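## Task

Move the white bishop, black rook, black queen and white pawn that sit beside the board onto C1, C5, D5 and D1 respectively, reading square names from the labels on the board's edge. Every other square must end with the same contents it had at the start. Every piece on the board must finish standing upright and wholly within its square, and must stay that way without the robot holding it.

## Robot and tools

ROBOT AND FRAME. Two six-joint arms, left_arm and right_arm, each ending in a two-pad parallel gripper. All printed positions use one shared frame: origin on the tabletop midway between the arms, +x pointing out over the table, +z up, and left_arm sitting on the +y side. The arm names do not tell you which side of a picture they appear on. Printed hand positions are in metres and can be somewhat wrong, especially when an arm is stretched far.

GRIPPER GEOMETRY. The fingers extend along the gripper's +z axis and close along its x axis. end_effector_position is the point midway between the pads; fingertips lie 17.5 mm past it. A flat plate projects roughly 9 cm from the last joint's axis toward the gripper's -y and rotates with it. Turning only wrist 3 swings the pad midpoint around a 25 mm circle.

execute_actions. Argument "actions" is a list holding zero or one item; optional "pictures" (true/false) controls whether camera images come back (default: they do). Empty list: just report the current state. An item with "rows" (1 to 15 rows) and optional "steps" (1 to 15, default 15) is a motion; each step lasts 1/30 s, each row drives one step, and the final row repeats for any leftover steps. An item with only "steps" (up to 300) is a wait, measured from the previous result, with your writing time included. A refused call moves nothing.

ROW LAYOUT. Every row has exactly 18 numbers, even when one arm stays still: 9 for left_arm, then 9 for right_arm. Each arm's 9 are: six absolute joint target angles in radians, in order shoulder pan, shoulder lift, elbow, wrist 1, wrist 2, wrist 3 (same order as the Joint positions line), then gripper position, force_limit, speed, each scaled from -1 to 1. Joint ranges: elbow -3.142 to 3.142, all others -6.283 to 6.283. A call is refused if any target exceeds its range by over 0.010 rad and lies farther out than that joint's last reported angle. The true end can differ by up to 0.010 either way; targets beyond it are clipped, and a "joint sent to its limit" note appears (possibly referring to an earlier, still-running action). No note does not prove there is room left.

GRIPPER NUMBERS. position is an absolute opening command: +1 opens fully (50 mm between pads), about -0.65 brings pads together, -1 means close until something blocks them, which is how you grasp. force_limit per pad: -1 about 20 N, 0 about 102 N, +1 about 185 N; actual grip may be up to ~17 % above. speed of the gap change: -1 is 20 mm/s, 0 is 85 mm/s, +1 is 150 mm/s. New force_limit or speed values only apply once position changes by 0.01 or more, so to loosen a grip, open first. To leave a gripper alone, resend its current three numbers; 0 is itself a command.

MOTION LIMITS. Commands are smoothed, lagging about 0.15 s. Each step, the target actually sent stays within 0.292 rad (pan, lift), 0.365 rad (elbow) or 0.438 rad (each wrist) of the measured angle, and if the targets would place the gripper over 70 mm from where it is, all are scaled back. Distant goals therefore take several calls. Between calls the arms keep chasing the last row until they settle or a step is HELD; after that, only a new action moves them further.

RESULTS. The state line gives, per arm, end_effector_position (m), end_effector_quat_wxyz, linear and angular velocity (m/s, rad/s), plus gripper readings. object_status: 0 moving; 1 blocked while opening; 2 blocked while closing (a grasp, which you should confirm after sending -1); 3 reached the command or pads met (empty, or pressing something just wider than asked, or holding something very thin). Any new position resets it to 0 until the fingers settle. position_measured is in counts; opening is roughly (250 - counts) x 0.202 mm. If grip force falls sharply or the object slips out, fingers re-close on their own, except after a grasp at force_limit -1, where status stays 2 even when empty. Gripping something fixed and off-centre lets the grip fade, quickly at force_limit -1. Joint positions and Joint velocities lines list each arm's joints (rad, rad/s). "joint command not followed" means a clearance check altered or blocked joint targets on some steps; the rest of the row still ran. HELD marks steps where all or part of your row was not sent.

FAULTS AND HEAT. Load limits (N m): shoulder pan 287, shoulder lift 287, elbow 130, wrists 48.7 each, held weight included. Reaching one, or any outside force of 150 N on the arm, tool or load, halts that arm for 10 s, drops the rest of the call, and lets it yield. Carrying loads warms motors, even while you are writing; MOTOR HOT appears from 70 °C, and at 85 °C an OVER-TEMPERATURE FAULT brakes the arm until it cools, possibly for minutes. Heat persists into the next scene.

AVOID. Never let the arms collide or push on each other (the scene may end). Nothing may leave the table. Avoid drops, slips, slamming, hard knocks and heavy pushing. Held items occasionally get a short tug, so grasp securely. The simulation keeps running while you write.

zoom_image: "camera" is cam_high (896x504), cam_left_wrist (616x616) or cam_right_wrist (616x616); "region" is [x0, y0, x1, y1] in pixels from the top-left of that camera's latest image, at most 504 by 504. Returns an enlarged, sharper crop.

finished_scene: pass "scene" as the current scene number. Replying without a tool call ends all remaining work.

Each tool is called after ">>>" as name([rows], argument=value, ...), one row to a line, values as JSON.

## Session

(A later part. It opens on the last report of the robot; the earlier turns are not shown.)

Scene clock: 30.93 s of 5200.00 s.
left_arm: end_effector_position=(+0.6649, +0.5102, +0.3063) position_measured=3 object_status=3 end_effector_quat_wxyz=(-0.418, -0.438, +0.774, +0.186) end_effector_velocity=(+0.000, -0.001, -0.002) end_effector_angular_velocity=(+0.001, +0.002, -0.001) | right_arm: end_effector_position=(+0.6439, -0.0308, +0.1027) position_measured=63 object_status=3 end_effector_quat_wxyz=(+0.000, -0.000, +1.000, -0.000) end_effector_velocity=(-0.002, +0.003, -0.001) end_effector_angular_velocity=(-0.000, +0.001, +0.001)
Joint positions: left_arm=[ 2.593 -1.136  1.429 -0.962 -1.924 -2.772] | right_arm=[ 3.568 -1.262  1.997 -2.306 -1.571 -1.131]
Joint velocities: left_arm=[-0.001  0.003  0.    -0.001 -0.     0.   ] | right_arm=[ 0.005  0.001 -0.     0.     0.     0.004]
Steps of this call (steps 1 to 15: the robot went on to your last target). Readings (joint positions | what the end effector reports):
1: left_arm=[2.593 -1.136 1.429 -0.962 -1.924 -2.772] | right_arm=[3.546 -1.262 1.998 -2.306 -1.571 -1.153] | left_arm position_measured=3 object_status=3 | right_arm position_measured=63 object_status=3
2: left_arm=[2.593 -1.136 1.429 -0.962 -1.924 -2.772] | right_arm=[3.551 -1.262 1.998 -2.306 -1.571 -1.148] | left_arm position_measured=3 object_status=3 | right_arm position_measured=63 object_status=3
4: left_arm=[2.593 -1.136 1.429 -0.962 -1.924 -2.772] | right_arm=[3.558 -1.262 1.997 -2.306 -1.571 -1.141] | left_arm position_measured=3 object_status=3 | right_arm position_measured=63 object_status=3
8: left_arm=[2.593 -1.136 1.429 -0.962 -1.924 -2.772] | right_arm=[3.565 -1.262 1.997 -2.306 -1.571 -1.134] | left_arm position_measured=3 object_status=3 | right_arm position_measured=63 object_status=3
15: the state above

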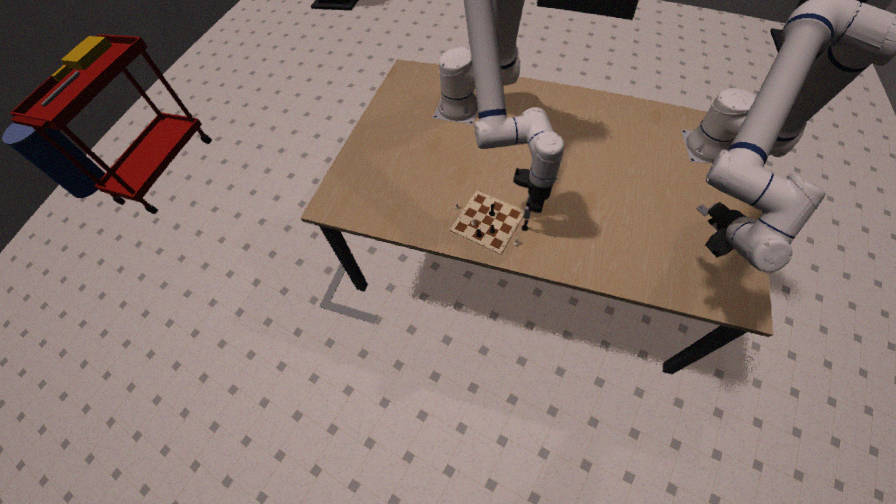

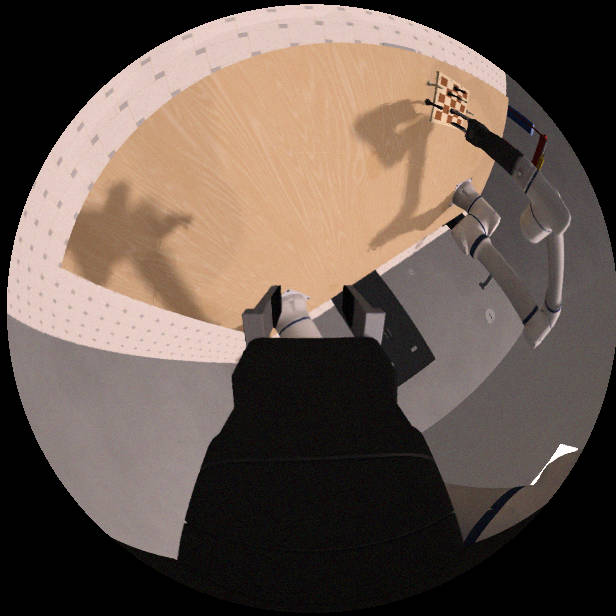

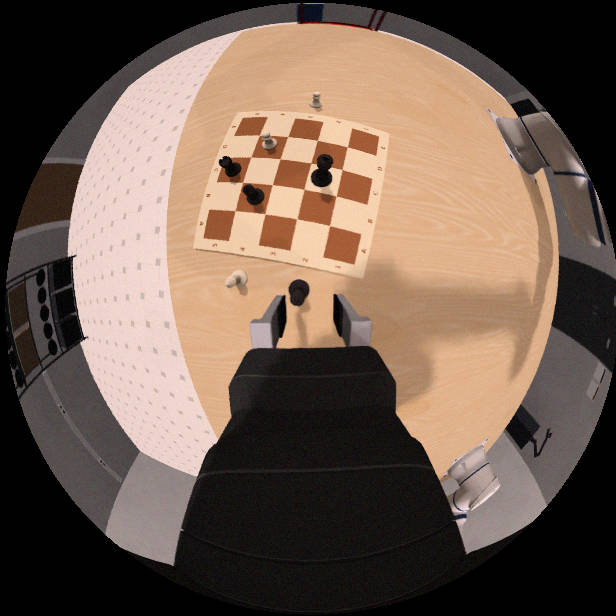

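>>> execute_actions([
  {"rows":[[2.593,-1.136,1.429,-0.962,-1.924,-2.772,1,0,0,3.569,-1.15,2.008,-2.429,-1.571,-1.13,0.6,0.5,0]]},
])

>>> execute_actions([
  {"rows":[[2.593,-1.136,1.429,-0.962,-1.924,-2.772,1,0,0,3.569,-1.15,2.008,-2.429,-1.571,-1.13,-1,0.5,0.2]]},
], pictures=false)

>>> execute_actions([
  {"rows":[[2.593,-1.136,1.429,-0.962,-1.924,-2.772,1,0,0,3.569,-1.243,1.97,-2.298,-1.571,-1.13,-1,0.5,0.2]]},
], pictures=false)

>>> execute_actions([
  {"rows":[[2.593,-1.136,1.429,-0.962,-1.924,-2.772,1,0,0,3.27,-1.301,2.052,-2.322,-1.571,-1.429,-1,0.5,0.2]]},
], pictures=false)

>>> execute_actions([
  {"steps":15},
], pictures=false)

>>> execute_actions([
  {"rows":[[2.593,-1.136,1.429,-0.962,-1.924,-2.772,1,0,0,3.27,-1.2105,2.088,-2.4483,-1.571,-1.429,-1,0.5,0.2]]},
])

Scene clock: 40.83 s of 5200.00 s.
left_arm: end_effector_position=(+0.6649, +0.5102, +0.3063) position_measured=3 object_status=3 end_effector_quat_wxyz=(-0.418, -0.438, +0.774, +0.186) end_effector_velocity=(-0.001, -0.001, -0.001) end_effector_angular_velocity=(-0.000, +0.001, -0.002) | right_arm: end_effector_position=(+0.6561, -0.0245, +0.0315) position_measured=63 object_status=3 end_effector_quat_wxyz=(+0.000, -0.000, +1.000, -0.000) end_effector_velocity=(+0.002, +0.001, -0.019) end_effector_angular_velocity=(-0.001, +0.001, +0.000)
Joint positions: left_arm=[ 2.593 -1.136  1.429 -0.962 -1.924 -2.772] | right_arm=[ 3.569 -1.154  2.008 -2.425 -1.571 -1.13 ]
Joint velocities: left_arm=[-0.002  0.     0.001  0.    -0.     0.   ] | right_arm=[-0.     0.028  0.003 -0.03   0.    -0.   ]
Steps of this call (steps 1 to 15: the robot went on to your last target; steps 16 to 90: nothing new was sent; then 6.40 s passed at rest; steps 91 to 105: all 15 steps of this action). Readings (joint positions | what the end effector reports):
91: left_arm=[2.593 -1.136 1.429 -0.962 -1.924 -2.772] | right_arm=[3.569 -1.262 1.997 -2.306 -1.571 -1.130] | left_arm position_measured=3 object_status=3 | right_arm position_measured=63 object_status=3
92: left_arm=[2.593 -1.136 1.429 -0.962 -1.924 -2.772] | right_arm=[3.569 -1.252 1.997 -2.318 -1.571 -1.130] | left_arm position_measured=3 object_status=3 | right_arm position_measured=63 object_status=3
94: left_arm=[2.593 -1.136 1.429 -0.962 -1.924 -2.772] | right_arm=[3.569 -1.211 2.002 -2.360 -1.571 -1.130] | left_arm position_measured=3 object_status=3 | right_arm position_measured=63 object_status=3
98: left_arm=[2.593 -1.136 1.429 -0.962 -1.924 -2.772] | right_arm=[3.569 -1.172 2.006 -2.405 -1.571 -1.130] | left_arm position_measured=3 object_status=3 | right_arm position_measured=63 object_status=3
105: the state above

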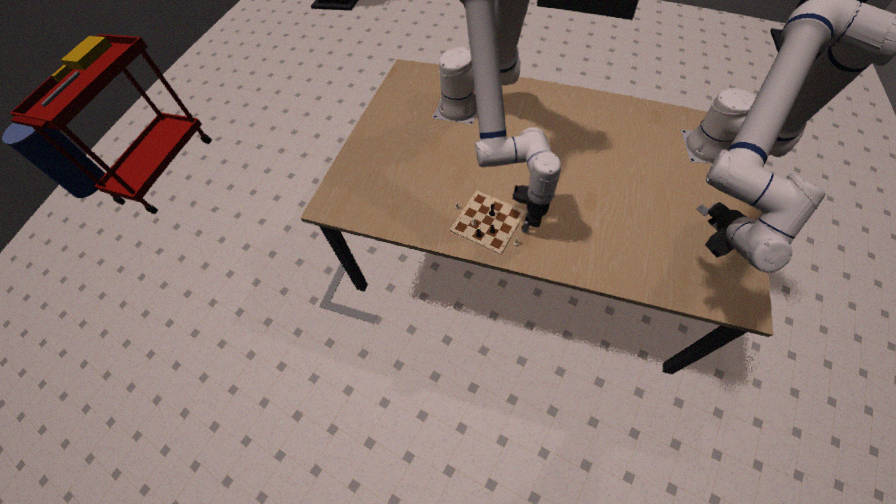

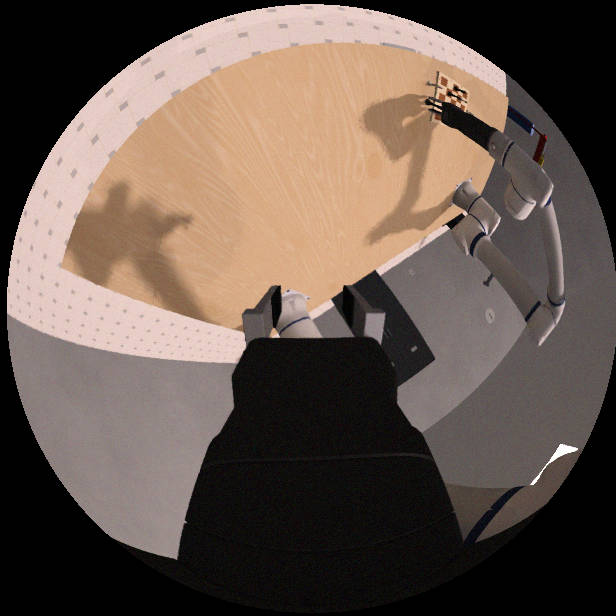

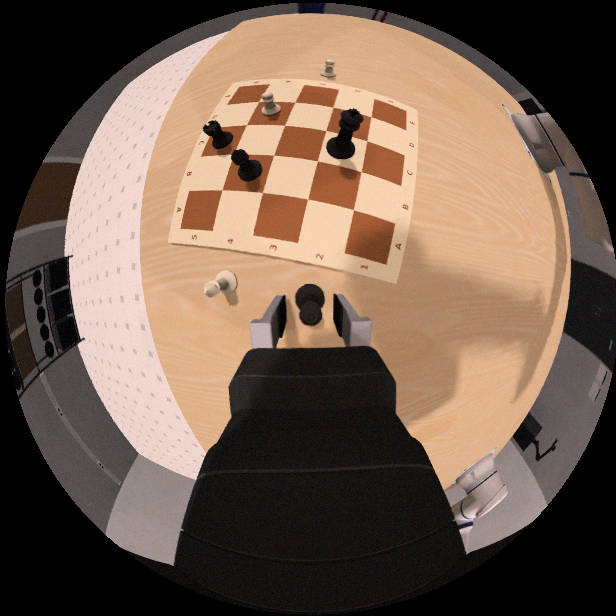

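Scene clock: 41.33 s of 5200.00 s.
left_arm: end_effector_position=(+0.6649, +0.5102, +0.3063) position_measured=3 object_status=3 end_effector_quat_wxyz=(-0.418, -0.438, +0.774, +0.186) end_effector_velocity=(-0.000, +0.001, -0.001) end_effector_angular_velocity=(+0.000, +0.002, +0.001) | right_arm: end_effector_position=(+0.6564, -0.0244, +0.0292) position_measured=197 object_status=0 end_effector_quat_wxyz=(+0.000, -0.000, +1.000, -0.000) end_effector_velocity=(+0.000, +0.000, -0.001) end_effector_angular_velocity=(-0.000, -0.000, -0.000)
Joint positions: left_arm=[ 2.593 -1.136  1.429 -0.962 -1.924 -2.772] | right_arm=[ 3.569 -1.15   2.008 -2.429 -1.571 -1.13 ]
Joint velocities: left_arm=[ 0.001  0.001  0.001 -0.    -0.     0.   ] | right_arm=[-0.     0.001 -0.001 -0.001 -0.     0.   ]
Steps of this call (steps 1 to 15: all 15 steps of this action). Readings (joint positions | what the end effector reports):
1: left_arm=[2.593 -1.136 1.429 -0.962 -1.924 -2.772] | right_arm=[3.569 -1.153 2.008 -2.426 -1.571 -1.130] | left_arm position_measured=3 object_status=3 | right_arm position_measured=67 object_status=0
2: left_arm=[2.593 -1.136 1.429 -0.962 -1.924 -2.772] | right_arm=[3.569 -1.152 2.008 -2.427 -1.571 -1.130] | left_arm position_measured=3 object_status=3 | right_arm position_measured=83 object_status=0
4: left_arm=[2.593 -1.136 1.429 -0.962 -1.924 -2.772] | right_arm=[3.569 -1.151 2.008 -2.428 -1.571 -1.130] | left_arm position_measured=3 object_status=3 | right_arm position_measured=115 object_status=0
8: left_arm=[2.593 -1.136 1.429 -0.962 -1.924 -2.772] | right_arm=[3.569 -1.150 2.008 -2.429 -1.571 -1.130] | left_arm position_measured=3 object_status=3 | right_arm position_measured=180 object_status=0
15: the state above

Scene clock: 41.83 s of 5200.00 s.
left_arm: end_effector_position=(+0.6649, +0.5102, +0.3063) position_measured=3 object_status=3 end_effector_quat_wxyz=(-0.418, -0.438, +0.774, +0.186) end_effector_velocity=(+0.000, +0.000, -0.000) end_effector_angular_velocity=(+0.000, +0.001, +0.000) | right_arm: end_effector_position=(+0.6565, -0.0244, +0.1001) position_measured=197 object_status=2 end_effector_quat_wxyz=(+0.000, -0.000, +1.000, -0.000) end_effector_velocity=(-0.001, -0.001, +0.019) end_effector_angular_velocity=(+0.000, -0.001, -0.000)
Joint positions: left_arm=[ 2.593 -1.136  1.429 -0.962 -1.924 -2.772] | right_arm=[ 3.569 -1.24   1.971 -2.302 -1.571 -1.13 ]
Joint velocities: left_arm=[ 0.     0.001 -0.     0.     0.     0.   ] | right_arm=[ 0.    -0.024 -0.008  0.031 -0.     0.   ]
Steps of this call (steps 1 to 15: all 15 steps of this action). Readings (joint positions | what the end effector reports):
1: left_arm=[2.593 -1.136 1.429 -0.962 -1.924 -2.772] | right_arm=[3.569 -1.150 2.008 -2.429 -1.571 -1.130] | left_arm position_measured=3 object_status=3 | right_arm position_measured=197 object_status=2
2: left_arm=[2.593 -1.136 1.429 -0.962 -1.924 -2.772] | right_arm=[3.569 -1.160 2.005 -2.413 -1.571 -1.130] | left_arm position_measured=3 object_status=3 | right_arm position_measured=197 object_status=2
4: left_arm=[2.593 -1.136 1.429 -0.962 -1.924 -2.772] | right_arm=[3.569 -1.194 1.989 -2.368 -1.571 -1.130] | left_arm position_measured=3 object_status=3 | right_arm position_measured=197 object_status=2
8: left_arm=[2.593 -1.136 1.429 -0.962 -1.924 -2.772] | right_arm=[3.569 -1.226 1.977 -2.323 -1.571 -1.130] | left_arm position_measured=3 object_status=3 | right_arm position_measured=197 object_status=2
15: the state above

Scene clock: 42.33 s of 5200.00 s.
left_arm: end_effector_position=(+0.6649, +0.5102, +0.3063) position_measured=3 object_status=3 end_effector_quat_wxyz=(-0.418, -0.438, +0.774, +0.186) end_effector_velocity=(-0.001, +0.000, -0.001) end_effector_angular_velocity=(+0.002, +0.002, +0.001) | right_arm: end_effector_position=(+0.7183, -0.1843, +0.1026) position_measured=197 object_status=2 end_effector_quat_wxyz=(+0.000, -0.000, +1.000, -0.000) end_effector_velocity=(+0.086, -0.338, +0.002) end_effector_angular_velocity=(-0.001, +0.000, -0.005)
Joint positions: left_arm=[ 2.593 -1.136  1.429 -0.962 -1.924 -2.772] | right_arm=[ 3.332 -1.288  2.035 -2.318 -1.571 -1.367]
Joint velocities: left_arm=[-0.    -0.     0.002  0.    -0.    -0.001] | right_arm=[-0.492 -0.098  0.133 -0.035 -0.001 -0.487]
Steps of this call (steps 1 to 15: all 15 steps of this action). Readings (joint positions | what the end effector reports):
1: left_arm=[2.593 -1.136 1.429 -0.962 -1.924 -2.772] | right_arm=[3.569 -1.241 1.971 -2.301 -1.571 -1.130] | left_arm position_measured=3 object_status=3 | right_arm position_measured=197 object_status=2
2: left_arm=[2.593 -1.136 1.429 -0.962 -1.924 -2.772] | right_arm=[3.559 -1.243 1.973 -2.301 -1.571 -1.141] | left_arm position_measured=3 object_status=3 | right_arm position_measured=197 object_status=2
4: left_arm=[2.593 -1.136 1.429 -0.962 -1.924 -2.772] | right_arm=[3.522 -1.250 1.983 -2.304 -1.571 -1.178] | left_arm position_measured=3 object_status=3 | right_arm position_measured=197 object_status=2
8: left_arm=[2.593 -1.136 1.429 -0.962 -1.924 -2.772] | right_arm=[3.454 -1.264 2.002 -2.309 -1.571 -1.246] | left_arm position_measured=3 object_status=3 | right_arm position_measured=197 object_status=2
15: the state above

Scene clock: 42.83 s of 5200.00 s.
left_arm: end_effector_position=(+0.6649, +0.5102, +0.3063) position_measured=3 object_status=3 end_effector_quat_wxyz=(-0.418, -0.438, +0.774, +0.186) end_effector_velocity=(-0.000, +0.001, -0.001) end_effector_angular_velocity=(+0.001, +0.001, +0.001) | right_arm: end_effector_position=(+0.7276, -0.2264, +0.1028) position_measured=197 object_status=2 end_effector_quat_wxyz=(+0.000, -0.000, +1.000, -0.000) end_effector_velocity=(+0.001, -0.007, -0.001) end_effector_angular_velocity=(-0.002, +0.001, -0.000)
Joint positions: left_arm=[ 2.593 -1.136  1.429 -0.962 -1.924 -2.772] | right_arm=[ 3.271 -1.301  2.052 -2.322 -1.571 -1.428]
Joint velocities: left_arm=[ 0.001  0.     0.001 -0.     0.    -0.   ] | right_arm=[-0.01  -0.001  0.003 -0.001 -0.002 -0.01 ]
Steps of this call (steps 1 to 15: the robot went on to your last target). Readings (joint positions | what the end effector reports):
1: left_arm=[2.593 -1.136 1.429 -0.962 -1.924 -2.772] | right_arm=[3.318 -1.291 2.039 -2.319 -1.571 -1.381] | left_arm position_measured=3 object_status=3 | right_arm position_measured=197 object_status=2
2: left_arm=[2.593 -1.136 1.429 -0.962 -1.924 -2.772] | right_arm=[3.307 -1.294 2.042 -2.319 -1.571 -1.392] | left_arm position_measured=3 object_status=3 | right_arm position_measured=197 object_status=2
4: left_arm=[2.593 -1.136 1.429 -0.962 -1.924 -2.772] | right_arm=[3.292 -1.297 2.046 -2.320 -1.571 -1.407] | left_arm position_measured=3 object_status=3 | right_arm position_measured=197 object_status=2
8: left_arm=[2.593 -1.136 1.429 -0.962 -1.924 -2.772] | right_arm=[3.278 -1.299 2.050 -2.321 -1.571 -1.421] | left_arm position_measured=3 object_status=3 | right_arm position_measured=197 object_status=2
15: the state above

Scene clock: 43.33 s of 5200.00 s.
left_arm: end_effector_position=(+0.6649, +0.5102, +0.3063) position_measured=3 object_status=3 end_effector_quat_wxyz=(-0.418, -0.438, +0.774, +0.186) end_effector_velocity=(-0.000, +0.001, -0.001) end_effector_angular_velocity=(+0.000, +0.001, +0.001) | right_arm: end_effector_position=(+0.7283, -0.2272, +0.0381) position_measured=197 object_status=2 end_effector_quat_wxyz=(+0.000, -0.000, +1.000, -0.000) end_effector_velocity=(-0.000, -0.000, -0.015) end_effector_angular_velocity=(-0.000, -0.000, -0.000)
Joint positions: left_arm=[ 2.593 -1.136  1.429 -0.962 -1.924 -2.772] | right_arm=[ 3.27  -1.213  2.087 -2.445 -1.571 -1.429]
Joint velocities: left_arm=[ 0.001  0.     0.002 -0.    -0.     0.   ] | right_arm=[-0.     0.021  0.008 -0.029 -0.     0.   ]
Steps of this call (steps 1 to 15: all 15 steps of this action). Readings (joint positions | what the end effector reports):
1: left_arm=[2.593 -1.136 1.429 -0.962 -1.924 -2.772] | right_arm=[3.271 -1.301 2.052 -2.322 -1.571 -1.428] | left_arm position_measured=3 object_status=3 | right_arm position_measured=197 object_status=2
2: left_arm=[2.593 -1.136 1.429 -0.962 -1.924 -2.772] | right_arm=[3.271 -1.291 2.055 -2.338 -1.571 -1.428] | left_arm position_measured=3 object_status=3 | right_arm position_measured=197 object_status=2
4: left_arm=[2.593 -1.136 1.429 -0.962 -1.924 -2.772] | right_arm=[3.270 -1.257 2.071 -2.382 -1.571 -1.429] | left_arm position_measured=3 object_status=3 | right_arm position_measured=197 object_status=2
8: left_arm=[2.593 -1.136 1.429 -0.962 -1.924 -2.772] | right_arm=[3.270 -1.227 2.081 -2.425 -1.571 -1.429] | left_arm position_measured=3 object_status=3 | right_arm position_measured=197 object_status=2
15: the state above

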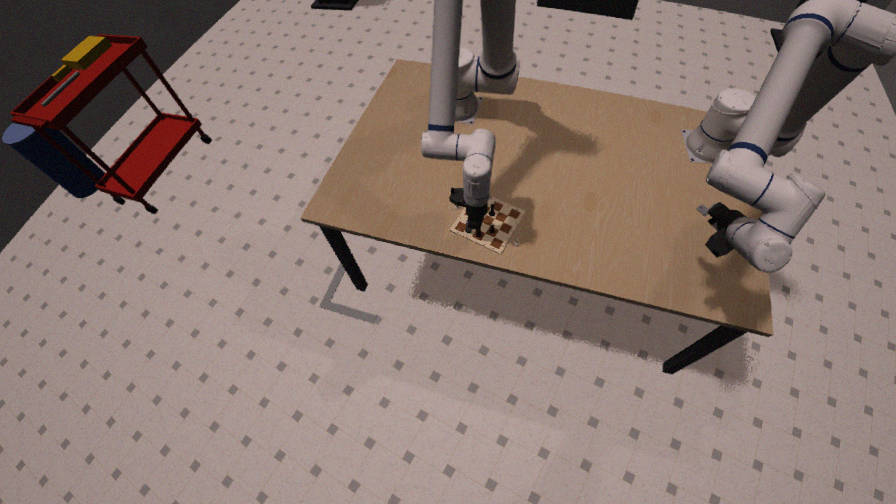

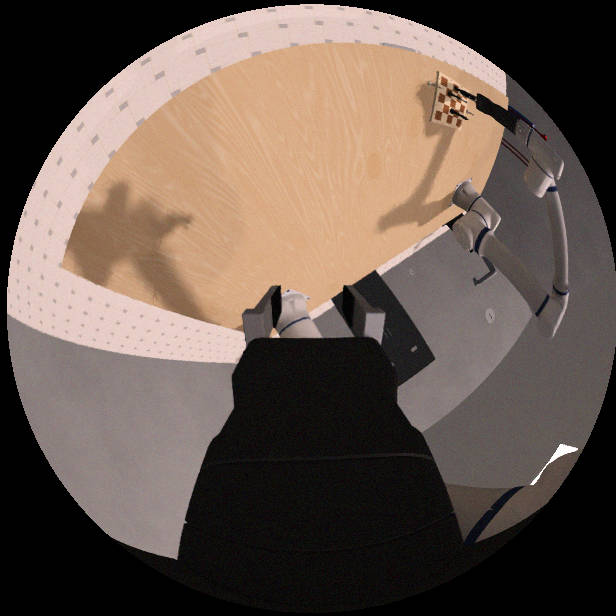

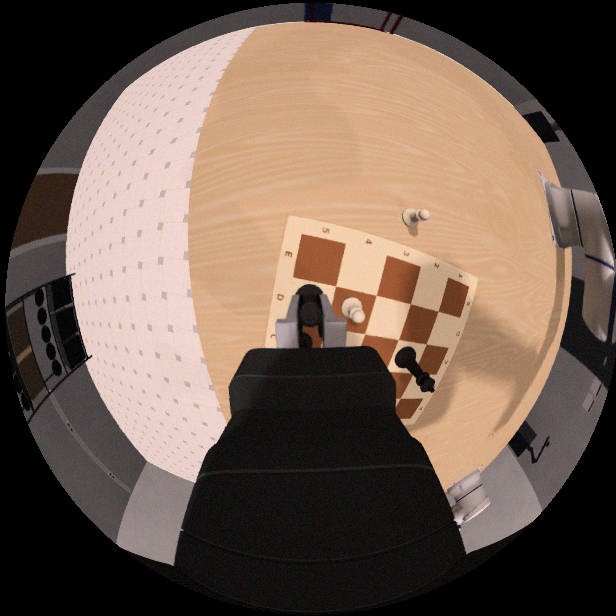

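>>> execute_actions([
  {"rows":[[2.593,-1.136,1.429,-0.962,-1.924,-2.772,1,0,0,3.275,-1.2085,2.086,-2.4483,-1.571,-1.424,-1,0.5,0.2]]},
], pictures=false)

>>> execute_actions([
  {"rows":[[2.593,-1.136,1.429,-0.962,-1.924,-2.772,1,0,0,3.275,-1.2085,2.086,-2.4483,-1.571,-1.424,0.1,0.5,-0.5]]},
], pictures=false)

>>> execute_actions([
  {"rows":[[2.593,-1.136,1.429,-0.962,-1.924,-2.772,1,0,0,3.275,-1.3,2.05,-2.321,-1.571,-1.424,0.1,0.5,0]]},
])

>>> execute_actions([
  {"rows":[[2.593,-1.136,1.429,-0.962,-1.924,-2.772,1,0,0,3.164,-1.458,2.263,-2.376,-1.571,-1.535,0.6,0.5,0]]},
], pictures=false)

>>> execute_actions([
  {"steps":12},
])

Scene clock: 49.67 s of 5200.00 s.
left_arm: end_effector_position=(+0.6649, +0.5102, +0.3063) position_measured=3 object_status=3 end_effector_quat_wxyz=(-0.418, -0.438, +0.774, +0.186) end_effector_velocity=(+0.000, -0.000, -0.000) end_effector_angular_velocity=(+0.001, +0.000, +0.000) | right_arm: end_effector_position=(+0.7279, -0.2238, +0.0356) position_measured=197 object_status=2 end_effector_quat_wxyz=(+0.000, -0.000, +1.000, -0.000) end_effector_velocity=(-0.000, +0.000, -0.000) end_effector_angular_velocity=(-0.001, -0.000, +0.001)
Joint positions: left_arm=[ 2.593 -1.136  1.429 -0.962 -1.924 -2.772] | right_arm=[ 3.275 -1.209  2.086 -2.448 -1.571 -1.424]
Joint velocities: left_arm=[-0.     0.001 -0.001  0.     0.    -0.001] | right_arm=[ 0.001 -0.     0.    -0.    -0.001  0.001]
Steps of this call (steps 1 to 15: the robot went on to your last target; steps 16 to 90: nothing new was sent; then 2.83 s passed at rest; steps 91 to 105: all 15 steps of this action). Readings (joint positions | what the end effector reports):
91: left_arm=[2.593 -1.136 1.429 -0.962 -1.924 -2.772] | right_arm=[3.270 -1.210 2.088 -2.448 -1.571 -1.429] | left_arm position_measured=3 object_status=3 | right_arm position_measured=197 object_status=2
92: left_arm=[2.593 -1.136 1.429 -0.962 -1.924 -2.772] | right_arm=[3.271 -1.210 2.088 -2.448 -1.571 -1.429] | left_arm position_measured=3 object_status=3 | right_arm position_measured=197 object_status=2
94: left_arm=[2.593 -1.136 1.429 -0.962 -1.924 -2.772] | right_arm=[3.272 -1.209 2.088 -2.448 -1.571 -1.427] | left_arm position_measured=3 object_status=3 | right_arm position_measured=197 object_status=2
98: left_arm=[2.593 -1.136 1.429 -0.962 -1.924 -2.772] | right_arm=[3.274 -1.209 2.086 -2.448 -1.571 -1.425] | left_arm position_measured=3 object_status=3 | right_arm position_measured=197 object_status=2
105: the state above

Scene clock: 50.17 s of 5200.00 s.
left_arm: end_effector_position=(+0.6649, +0.5102, +0.3063) position_measured=3 object_status=3 end_effector_quat_wxyz=(-0.418, -0.438, +0.774, +0.186) end_effector_velocity=(-0.000, -0.000, -0.001) end_effector_angular_velocity=(+0.001, +0.002, -0.000) | right_arm: end_effector_position=(+0.7279, -0.2237, +0.0356) position_measured=138 object_status=3 end_effector_quat_wxyz=(+0.000, -0.000, +1.000, -0.000) end_effector_velocity=(-0.001, +0.000, -0.001) end_effector_angular_velocity=(-0.000, +0.002, +0.001)
Joint positions: left_arm=[ 2.593 -1.136  1.429 -0.962 -1.924 -2.772] | right_arm=[ 3.275 -1.209  2.086 -2.448 -1.571 -1.424]
Joint velocities: left_arm=[-0.     0.001  0.001  0.    -0.    -0.   ] | right_arm=[ 0.     0.001  0.001  0.     0.    -0.001]
Steps of this call (steps 1 to 15: all 15 steps of this action). Readings (joint positions | what the end effector reports):
1: left_arm=[2.593 -1.136 1.429 -0.962 -1.924 -2.772] | right_arm=[3.275 -1.209 2.086 -2.448 -1.571 -1.424] | left_arm position_measured=3 object_status=3 | right_arm position_measured=195 object_status=0
2: left_arm=[2.593 -1.136 1.429 -0.962 -1.924 -2.772] | right_arm=[3.275 -1.209 2.086 -2.448 -1.571 -1.424] | left_arm position_measured=3 object_status=3 | right_arm position_measured=187 object_status=0
4: left_arm=[2.593 -1.136 1.429 -0.962 -1.924 -2.772] | right_arm=[3.275 -1.209 2.086 -2.448 -1.571 -1.424] | left_arm position_measured=3 object_status=3 | right_arm position_measured=169 object_status=0
8: left_arm=[2.593 -1.136 1.429 -0.962 -1.924 -2.772] | right_arm=[3.275 -1.209 2.086 -2.448 -1.571 -1.424] | left_arm position_measured=3 object_status=3 | right_arm position_measured=138 object_status=0
15: the state above

Scene clock: 50.67 s of 5200.00 s.
left_arm: end_effector_position=(+0.6649, +0.5102, +0.3063) position_measured=3 object_status=3 end_effector_quat_wxyz=(-0.418, -0.438, +0.774, +0.186) end_effector_velocity=(+0.000, +0.001, -0.001) end_effector_angular_velocity=(+0.000, +0.001, +0.001) | right_arm: end_effector_position=(+0.7275, -0.2237, +0.1010) position_measured=138 object_status=3 end_effector_quat_wxyz=(+0.000, -0.000, +1.000, -0.000) end_effector_velocity=(-0.001, -0.000, +0.016) end_effector_angular_velocity=(+0.000, -0.001, -0.000)
Joint positions: left_arm=[ 2.593 -1.136  1.429 -0.962 -1.924 -2.772] | right_arm=[ 3.275 -1.297  2.051 -2.325 -1.571 -1.424]
Joint velocities: left_arm=[0.001 0.001 0.    0.    0.    0.   ] | right_arm=[ 0.    -0.022 -0.008  0.029  0.     0.   ]
Steps of this call (steps 1 to 15: all 15 steps of this action). Readings (joint positions | what the end effector reports):
1: left_arm=[2.593 -1.136 1.429 -0.962 -1.924 -2.772] | right_arm=[3.275 -1.209 2.086 -2.448 -1.571 -1.424] | left_arm position_measured=3 object_status=3 | right_arm position_measured=138 object_status=3
2: left_arm=[2.593 -1.136 1.429 -0.962 -1.924 -2.772] | right_arm=[3.275 -1.218 2.083 -2.433 -1.571 -1.424] | left_arm position_measured=3 object_status=3 | right_arm position_measured=138 object_status=3
4: left_arm=[2.593 -1.136 1.429 -0.962 -1.924 -2.772] | right_arm=[3.275 -1.253 2.067 -2.388 -1.571 -1.424] | left_arm position_measured=3 object_status=3 | right_arm position_measured=138 object_status=3
8: left_arm=[2.593 -1.136 1.429 -0.962 -1.924 -2.772] | right_arm=[3.275 -1.283 2.057 -2.344 -1.571 -1.424] | left_arm position_measured=3 object_status=3 | right_arm position_measured=138 object_status=3
15: the state above

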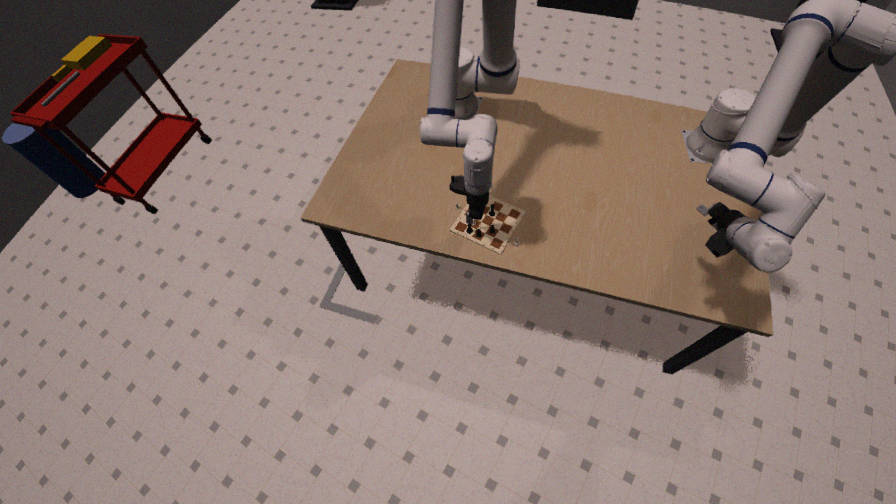

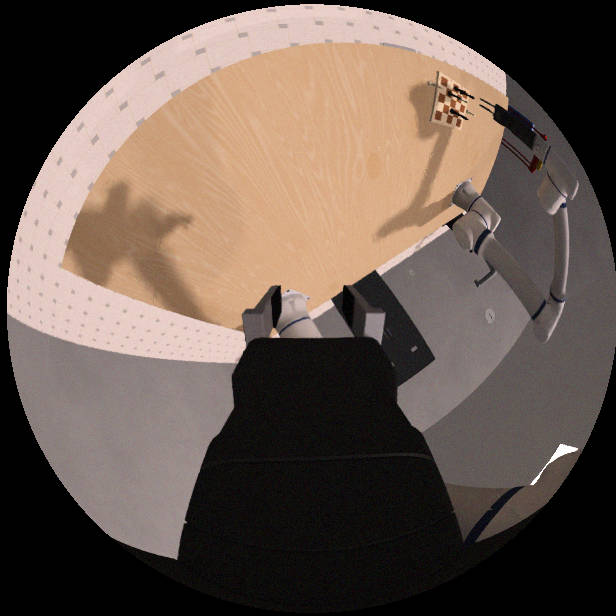

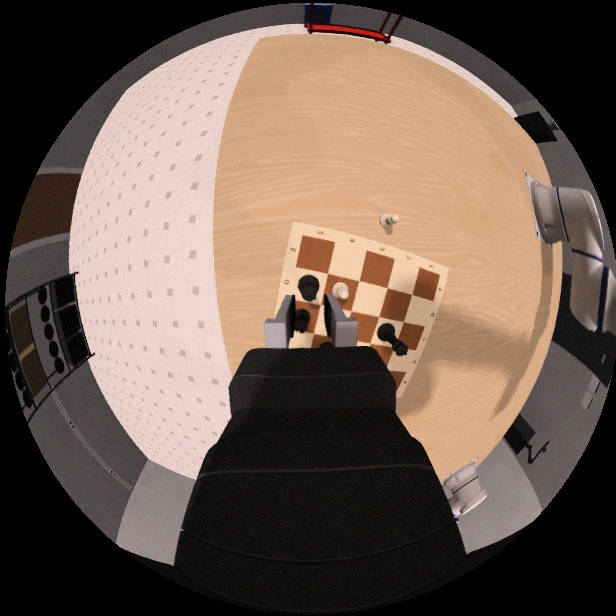

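Scene clock: 51.17 s of 5200.00 s.
left_arm: end_effector_position=(+0.6649, +0.5102, +0.3063) position_measured=3 object_status=3 end_effector_quat_wxyz=(-0.418, -0.438, +0.774, +0.186) end_effector_velocity=(+0.000, +0.001, -0.000) end_effector_angular_velocity=(+0.001, +0.001, +0.002) | right_arm: end_effector_position=(+0.6419, -0.3000, +0.0997) position_measured=63 object_status=3 end_effector_quat_wxyz=(+0.000, -0.000, +1.000, -0.000) end_effector_velocity=(-0.038, -0.028, -0.003) end_effector_angular_velocity=(-0.000, -0.001, +0.000)
Joint positions: left_arm=[ 2.593 -1.136  1.429 -0.962 -1.924 -2.772] | right_arm=[ 3.17  -1.45   2.252 -2.373 -1.571 -1.529]
Joint velocities: left_arm=[ 0.001  0.001 -0.     0.001 -0.    -0.001] | right_arm=[-0.044 -0.064  0.084 -0.021 -0.001 -0.044]
Steps of this call (steps 1 to 15: all 15 steps of this action). Readings (joint positions | what the end effector reports):
1: left_arm=[2.593 -1.136 1.429 -0.962 -1.924 -2.772] | right_arm=[3.275 -1.298 2.051 -2.324 -1.571 -1.424] | left_arm position_measured=3 object_status=3 | right_arm position_measured=134 object_status=0
2: left_arm=[2.593 -1.136 1.429 -0.962 -1.924 -2.772] | right_arm=[3.268 -1.308 2.063 -2.327 -1.571 -1.431] | left_arm position_measured=3 object_status=3 | right_arm position_measured=120 object_status=0
4: left_arm=[2.593 -1.136 1.429 -0.962 -1.924 -2.772] | right_arm=[3.244 -1.343 2.111 -2.338 -1.571 -1.455] | left_arm position_measured=3 object_status=3 | right_arm position_measured=92 object_status=0
8: left_arm=[2.593 -1.136 1.429 -0.962 -1.924 -2.772] | right_arm=[3.199 -1.407 2.196 -2.359 -1.571 -1.500] | left_arm position_measured=3 object_status=3 | right_arm position_measured=63 object_status=0
15: the state above

Scene clock: 51.57 s of 5200.00 s.
left_arm: end_effector_position=(+0.6649, +0.5102, +0.3063) position_measured=3 object_status=3 end_effector_quat_wxyz=(-0.418, -0.438, +0.774, +0.186) end_effector_velocity=(-0.000, -0.001, -0.000) end_effector_angular_velocity=(-0.000, -0.000, -0.002) | right_arm: end_effector_position=(+0.6371, -0.3034, +0.0992) position_measured=63 object_status=3 end_effector_quat_wxyz=(+0.000, -0.000, +1.000, -0.000) end_effector_velocity=(-0.001, -0.001, +0.001) end_effector_angular_velocity=(-0.000, -0.002, -0.001)
Joint positions: left_arm=[ 2.593 -1.136  1.429 -0.962 -1.924 -2.772] | right_arm=[ 3.164 -1.458  2.263 -2.376 -1.571 -1.535]
Joint velocities: left_arm=[-0.002  0.    -0.    -0.     0.     0.   ] | right_arm=[-0.002 -0.004  0.003 -0.001 -0.    -0.001]
Steps of this call (steps 1 to 12: the robot went on to your last target). Readings (joint positions | what the end effector reports):
1: left_arm=[2.593 -1.136 1.429 -0.962 -1.924 -2.772] | right_arm=[3.168 -1.452 2.254 -2.374 -1.571 -1.531] | left_arm position_measured=3 object_status=3 | right_arm position_measured=63 object_status=3
2: left_arm=[2.593 -1.136 1.429 -0.962 -1.924 -2.772] | right_arm=[3.167 -1.453 2.256 -2.374 -1.571 -1.532] | left_arm position_measured=3 object_status=3 | right_arm position_measured=63 object_status=3
4: left_arm=[2.593 -1.136 1.429 -0.962 -1.924 -2.772] | right_arm=[3.166 -1.455 2.259 -2.375 -1.571 -1.533] | left_arm position_measured=3 object_status=3 | right_arm position_measured=63 object_status=3
8: left_arm=[2.593 -1.136 1.429 -0.962 -1.924 -2.772] | right_arm=[3.165 -1.457 2.262 -2.376 -1.571 -1.534] | left_arm position_measured=3 object_status=3 | right_arm position_measured=63 object_status=3
12: the state above

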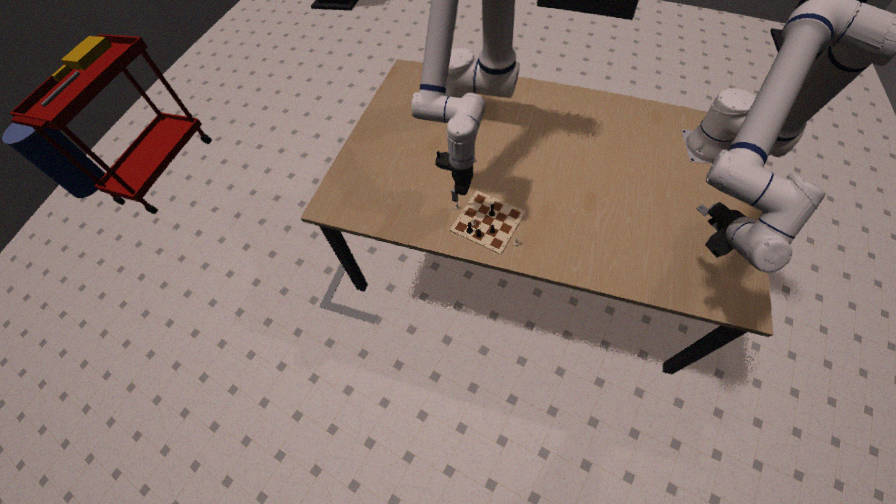

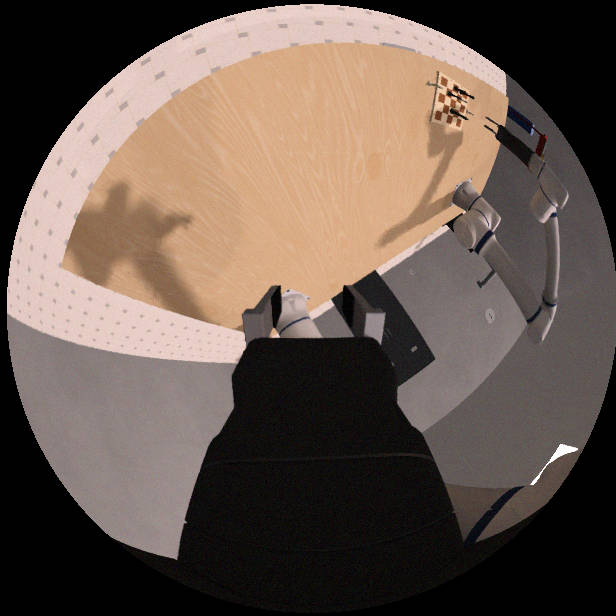

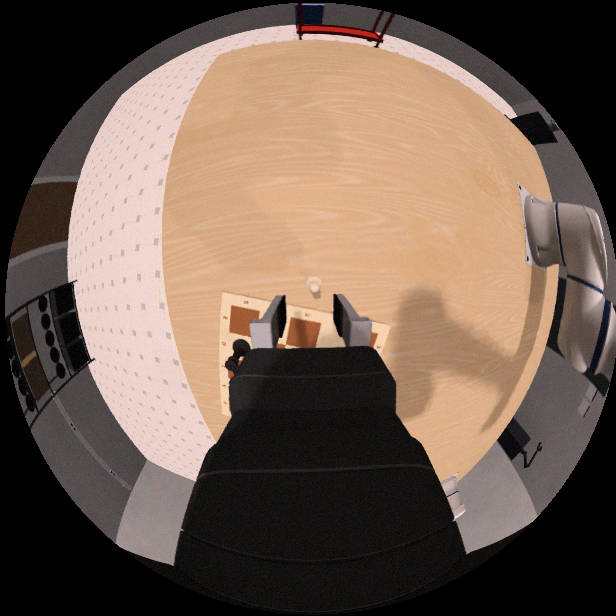

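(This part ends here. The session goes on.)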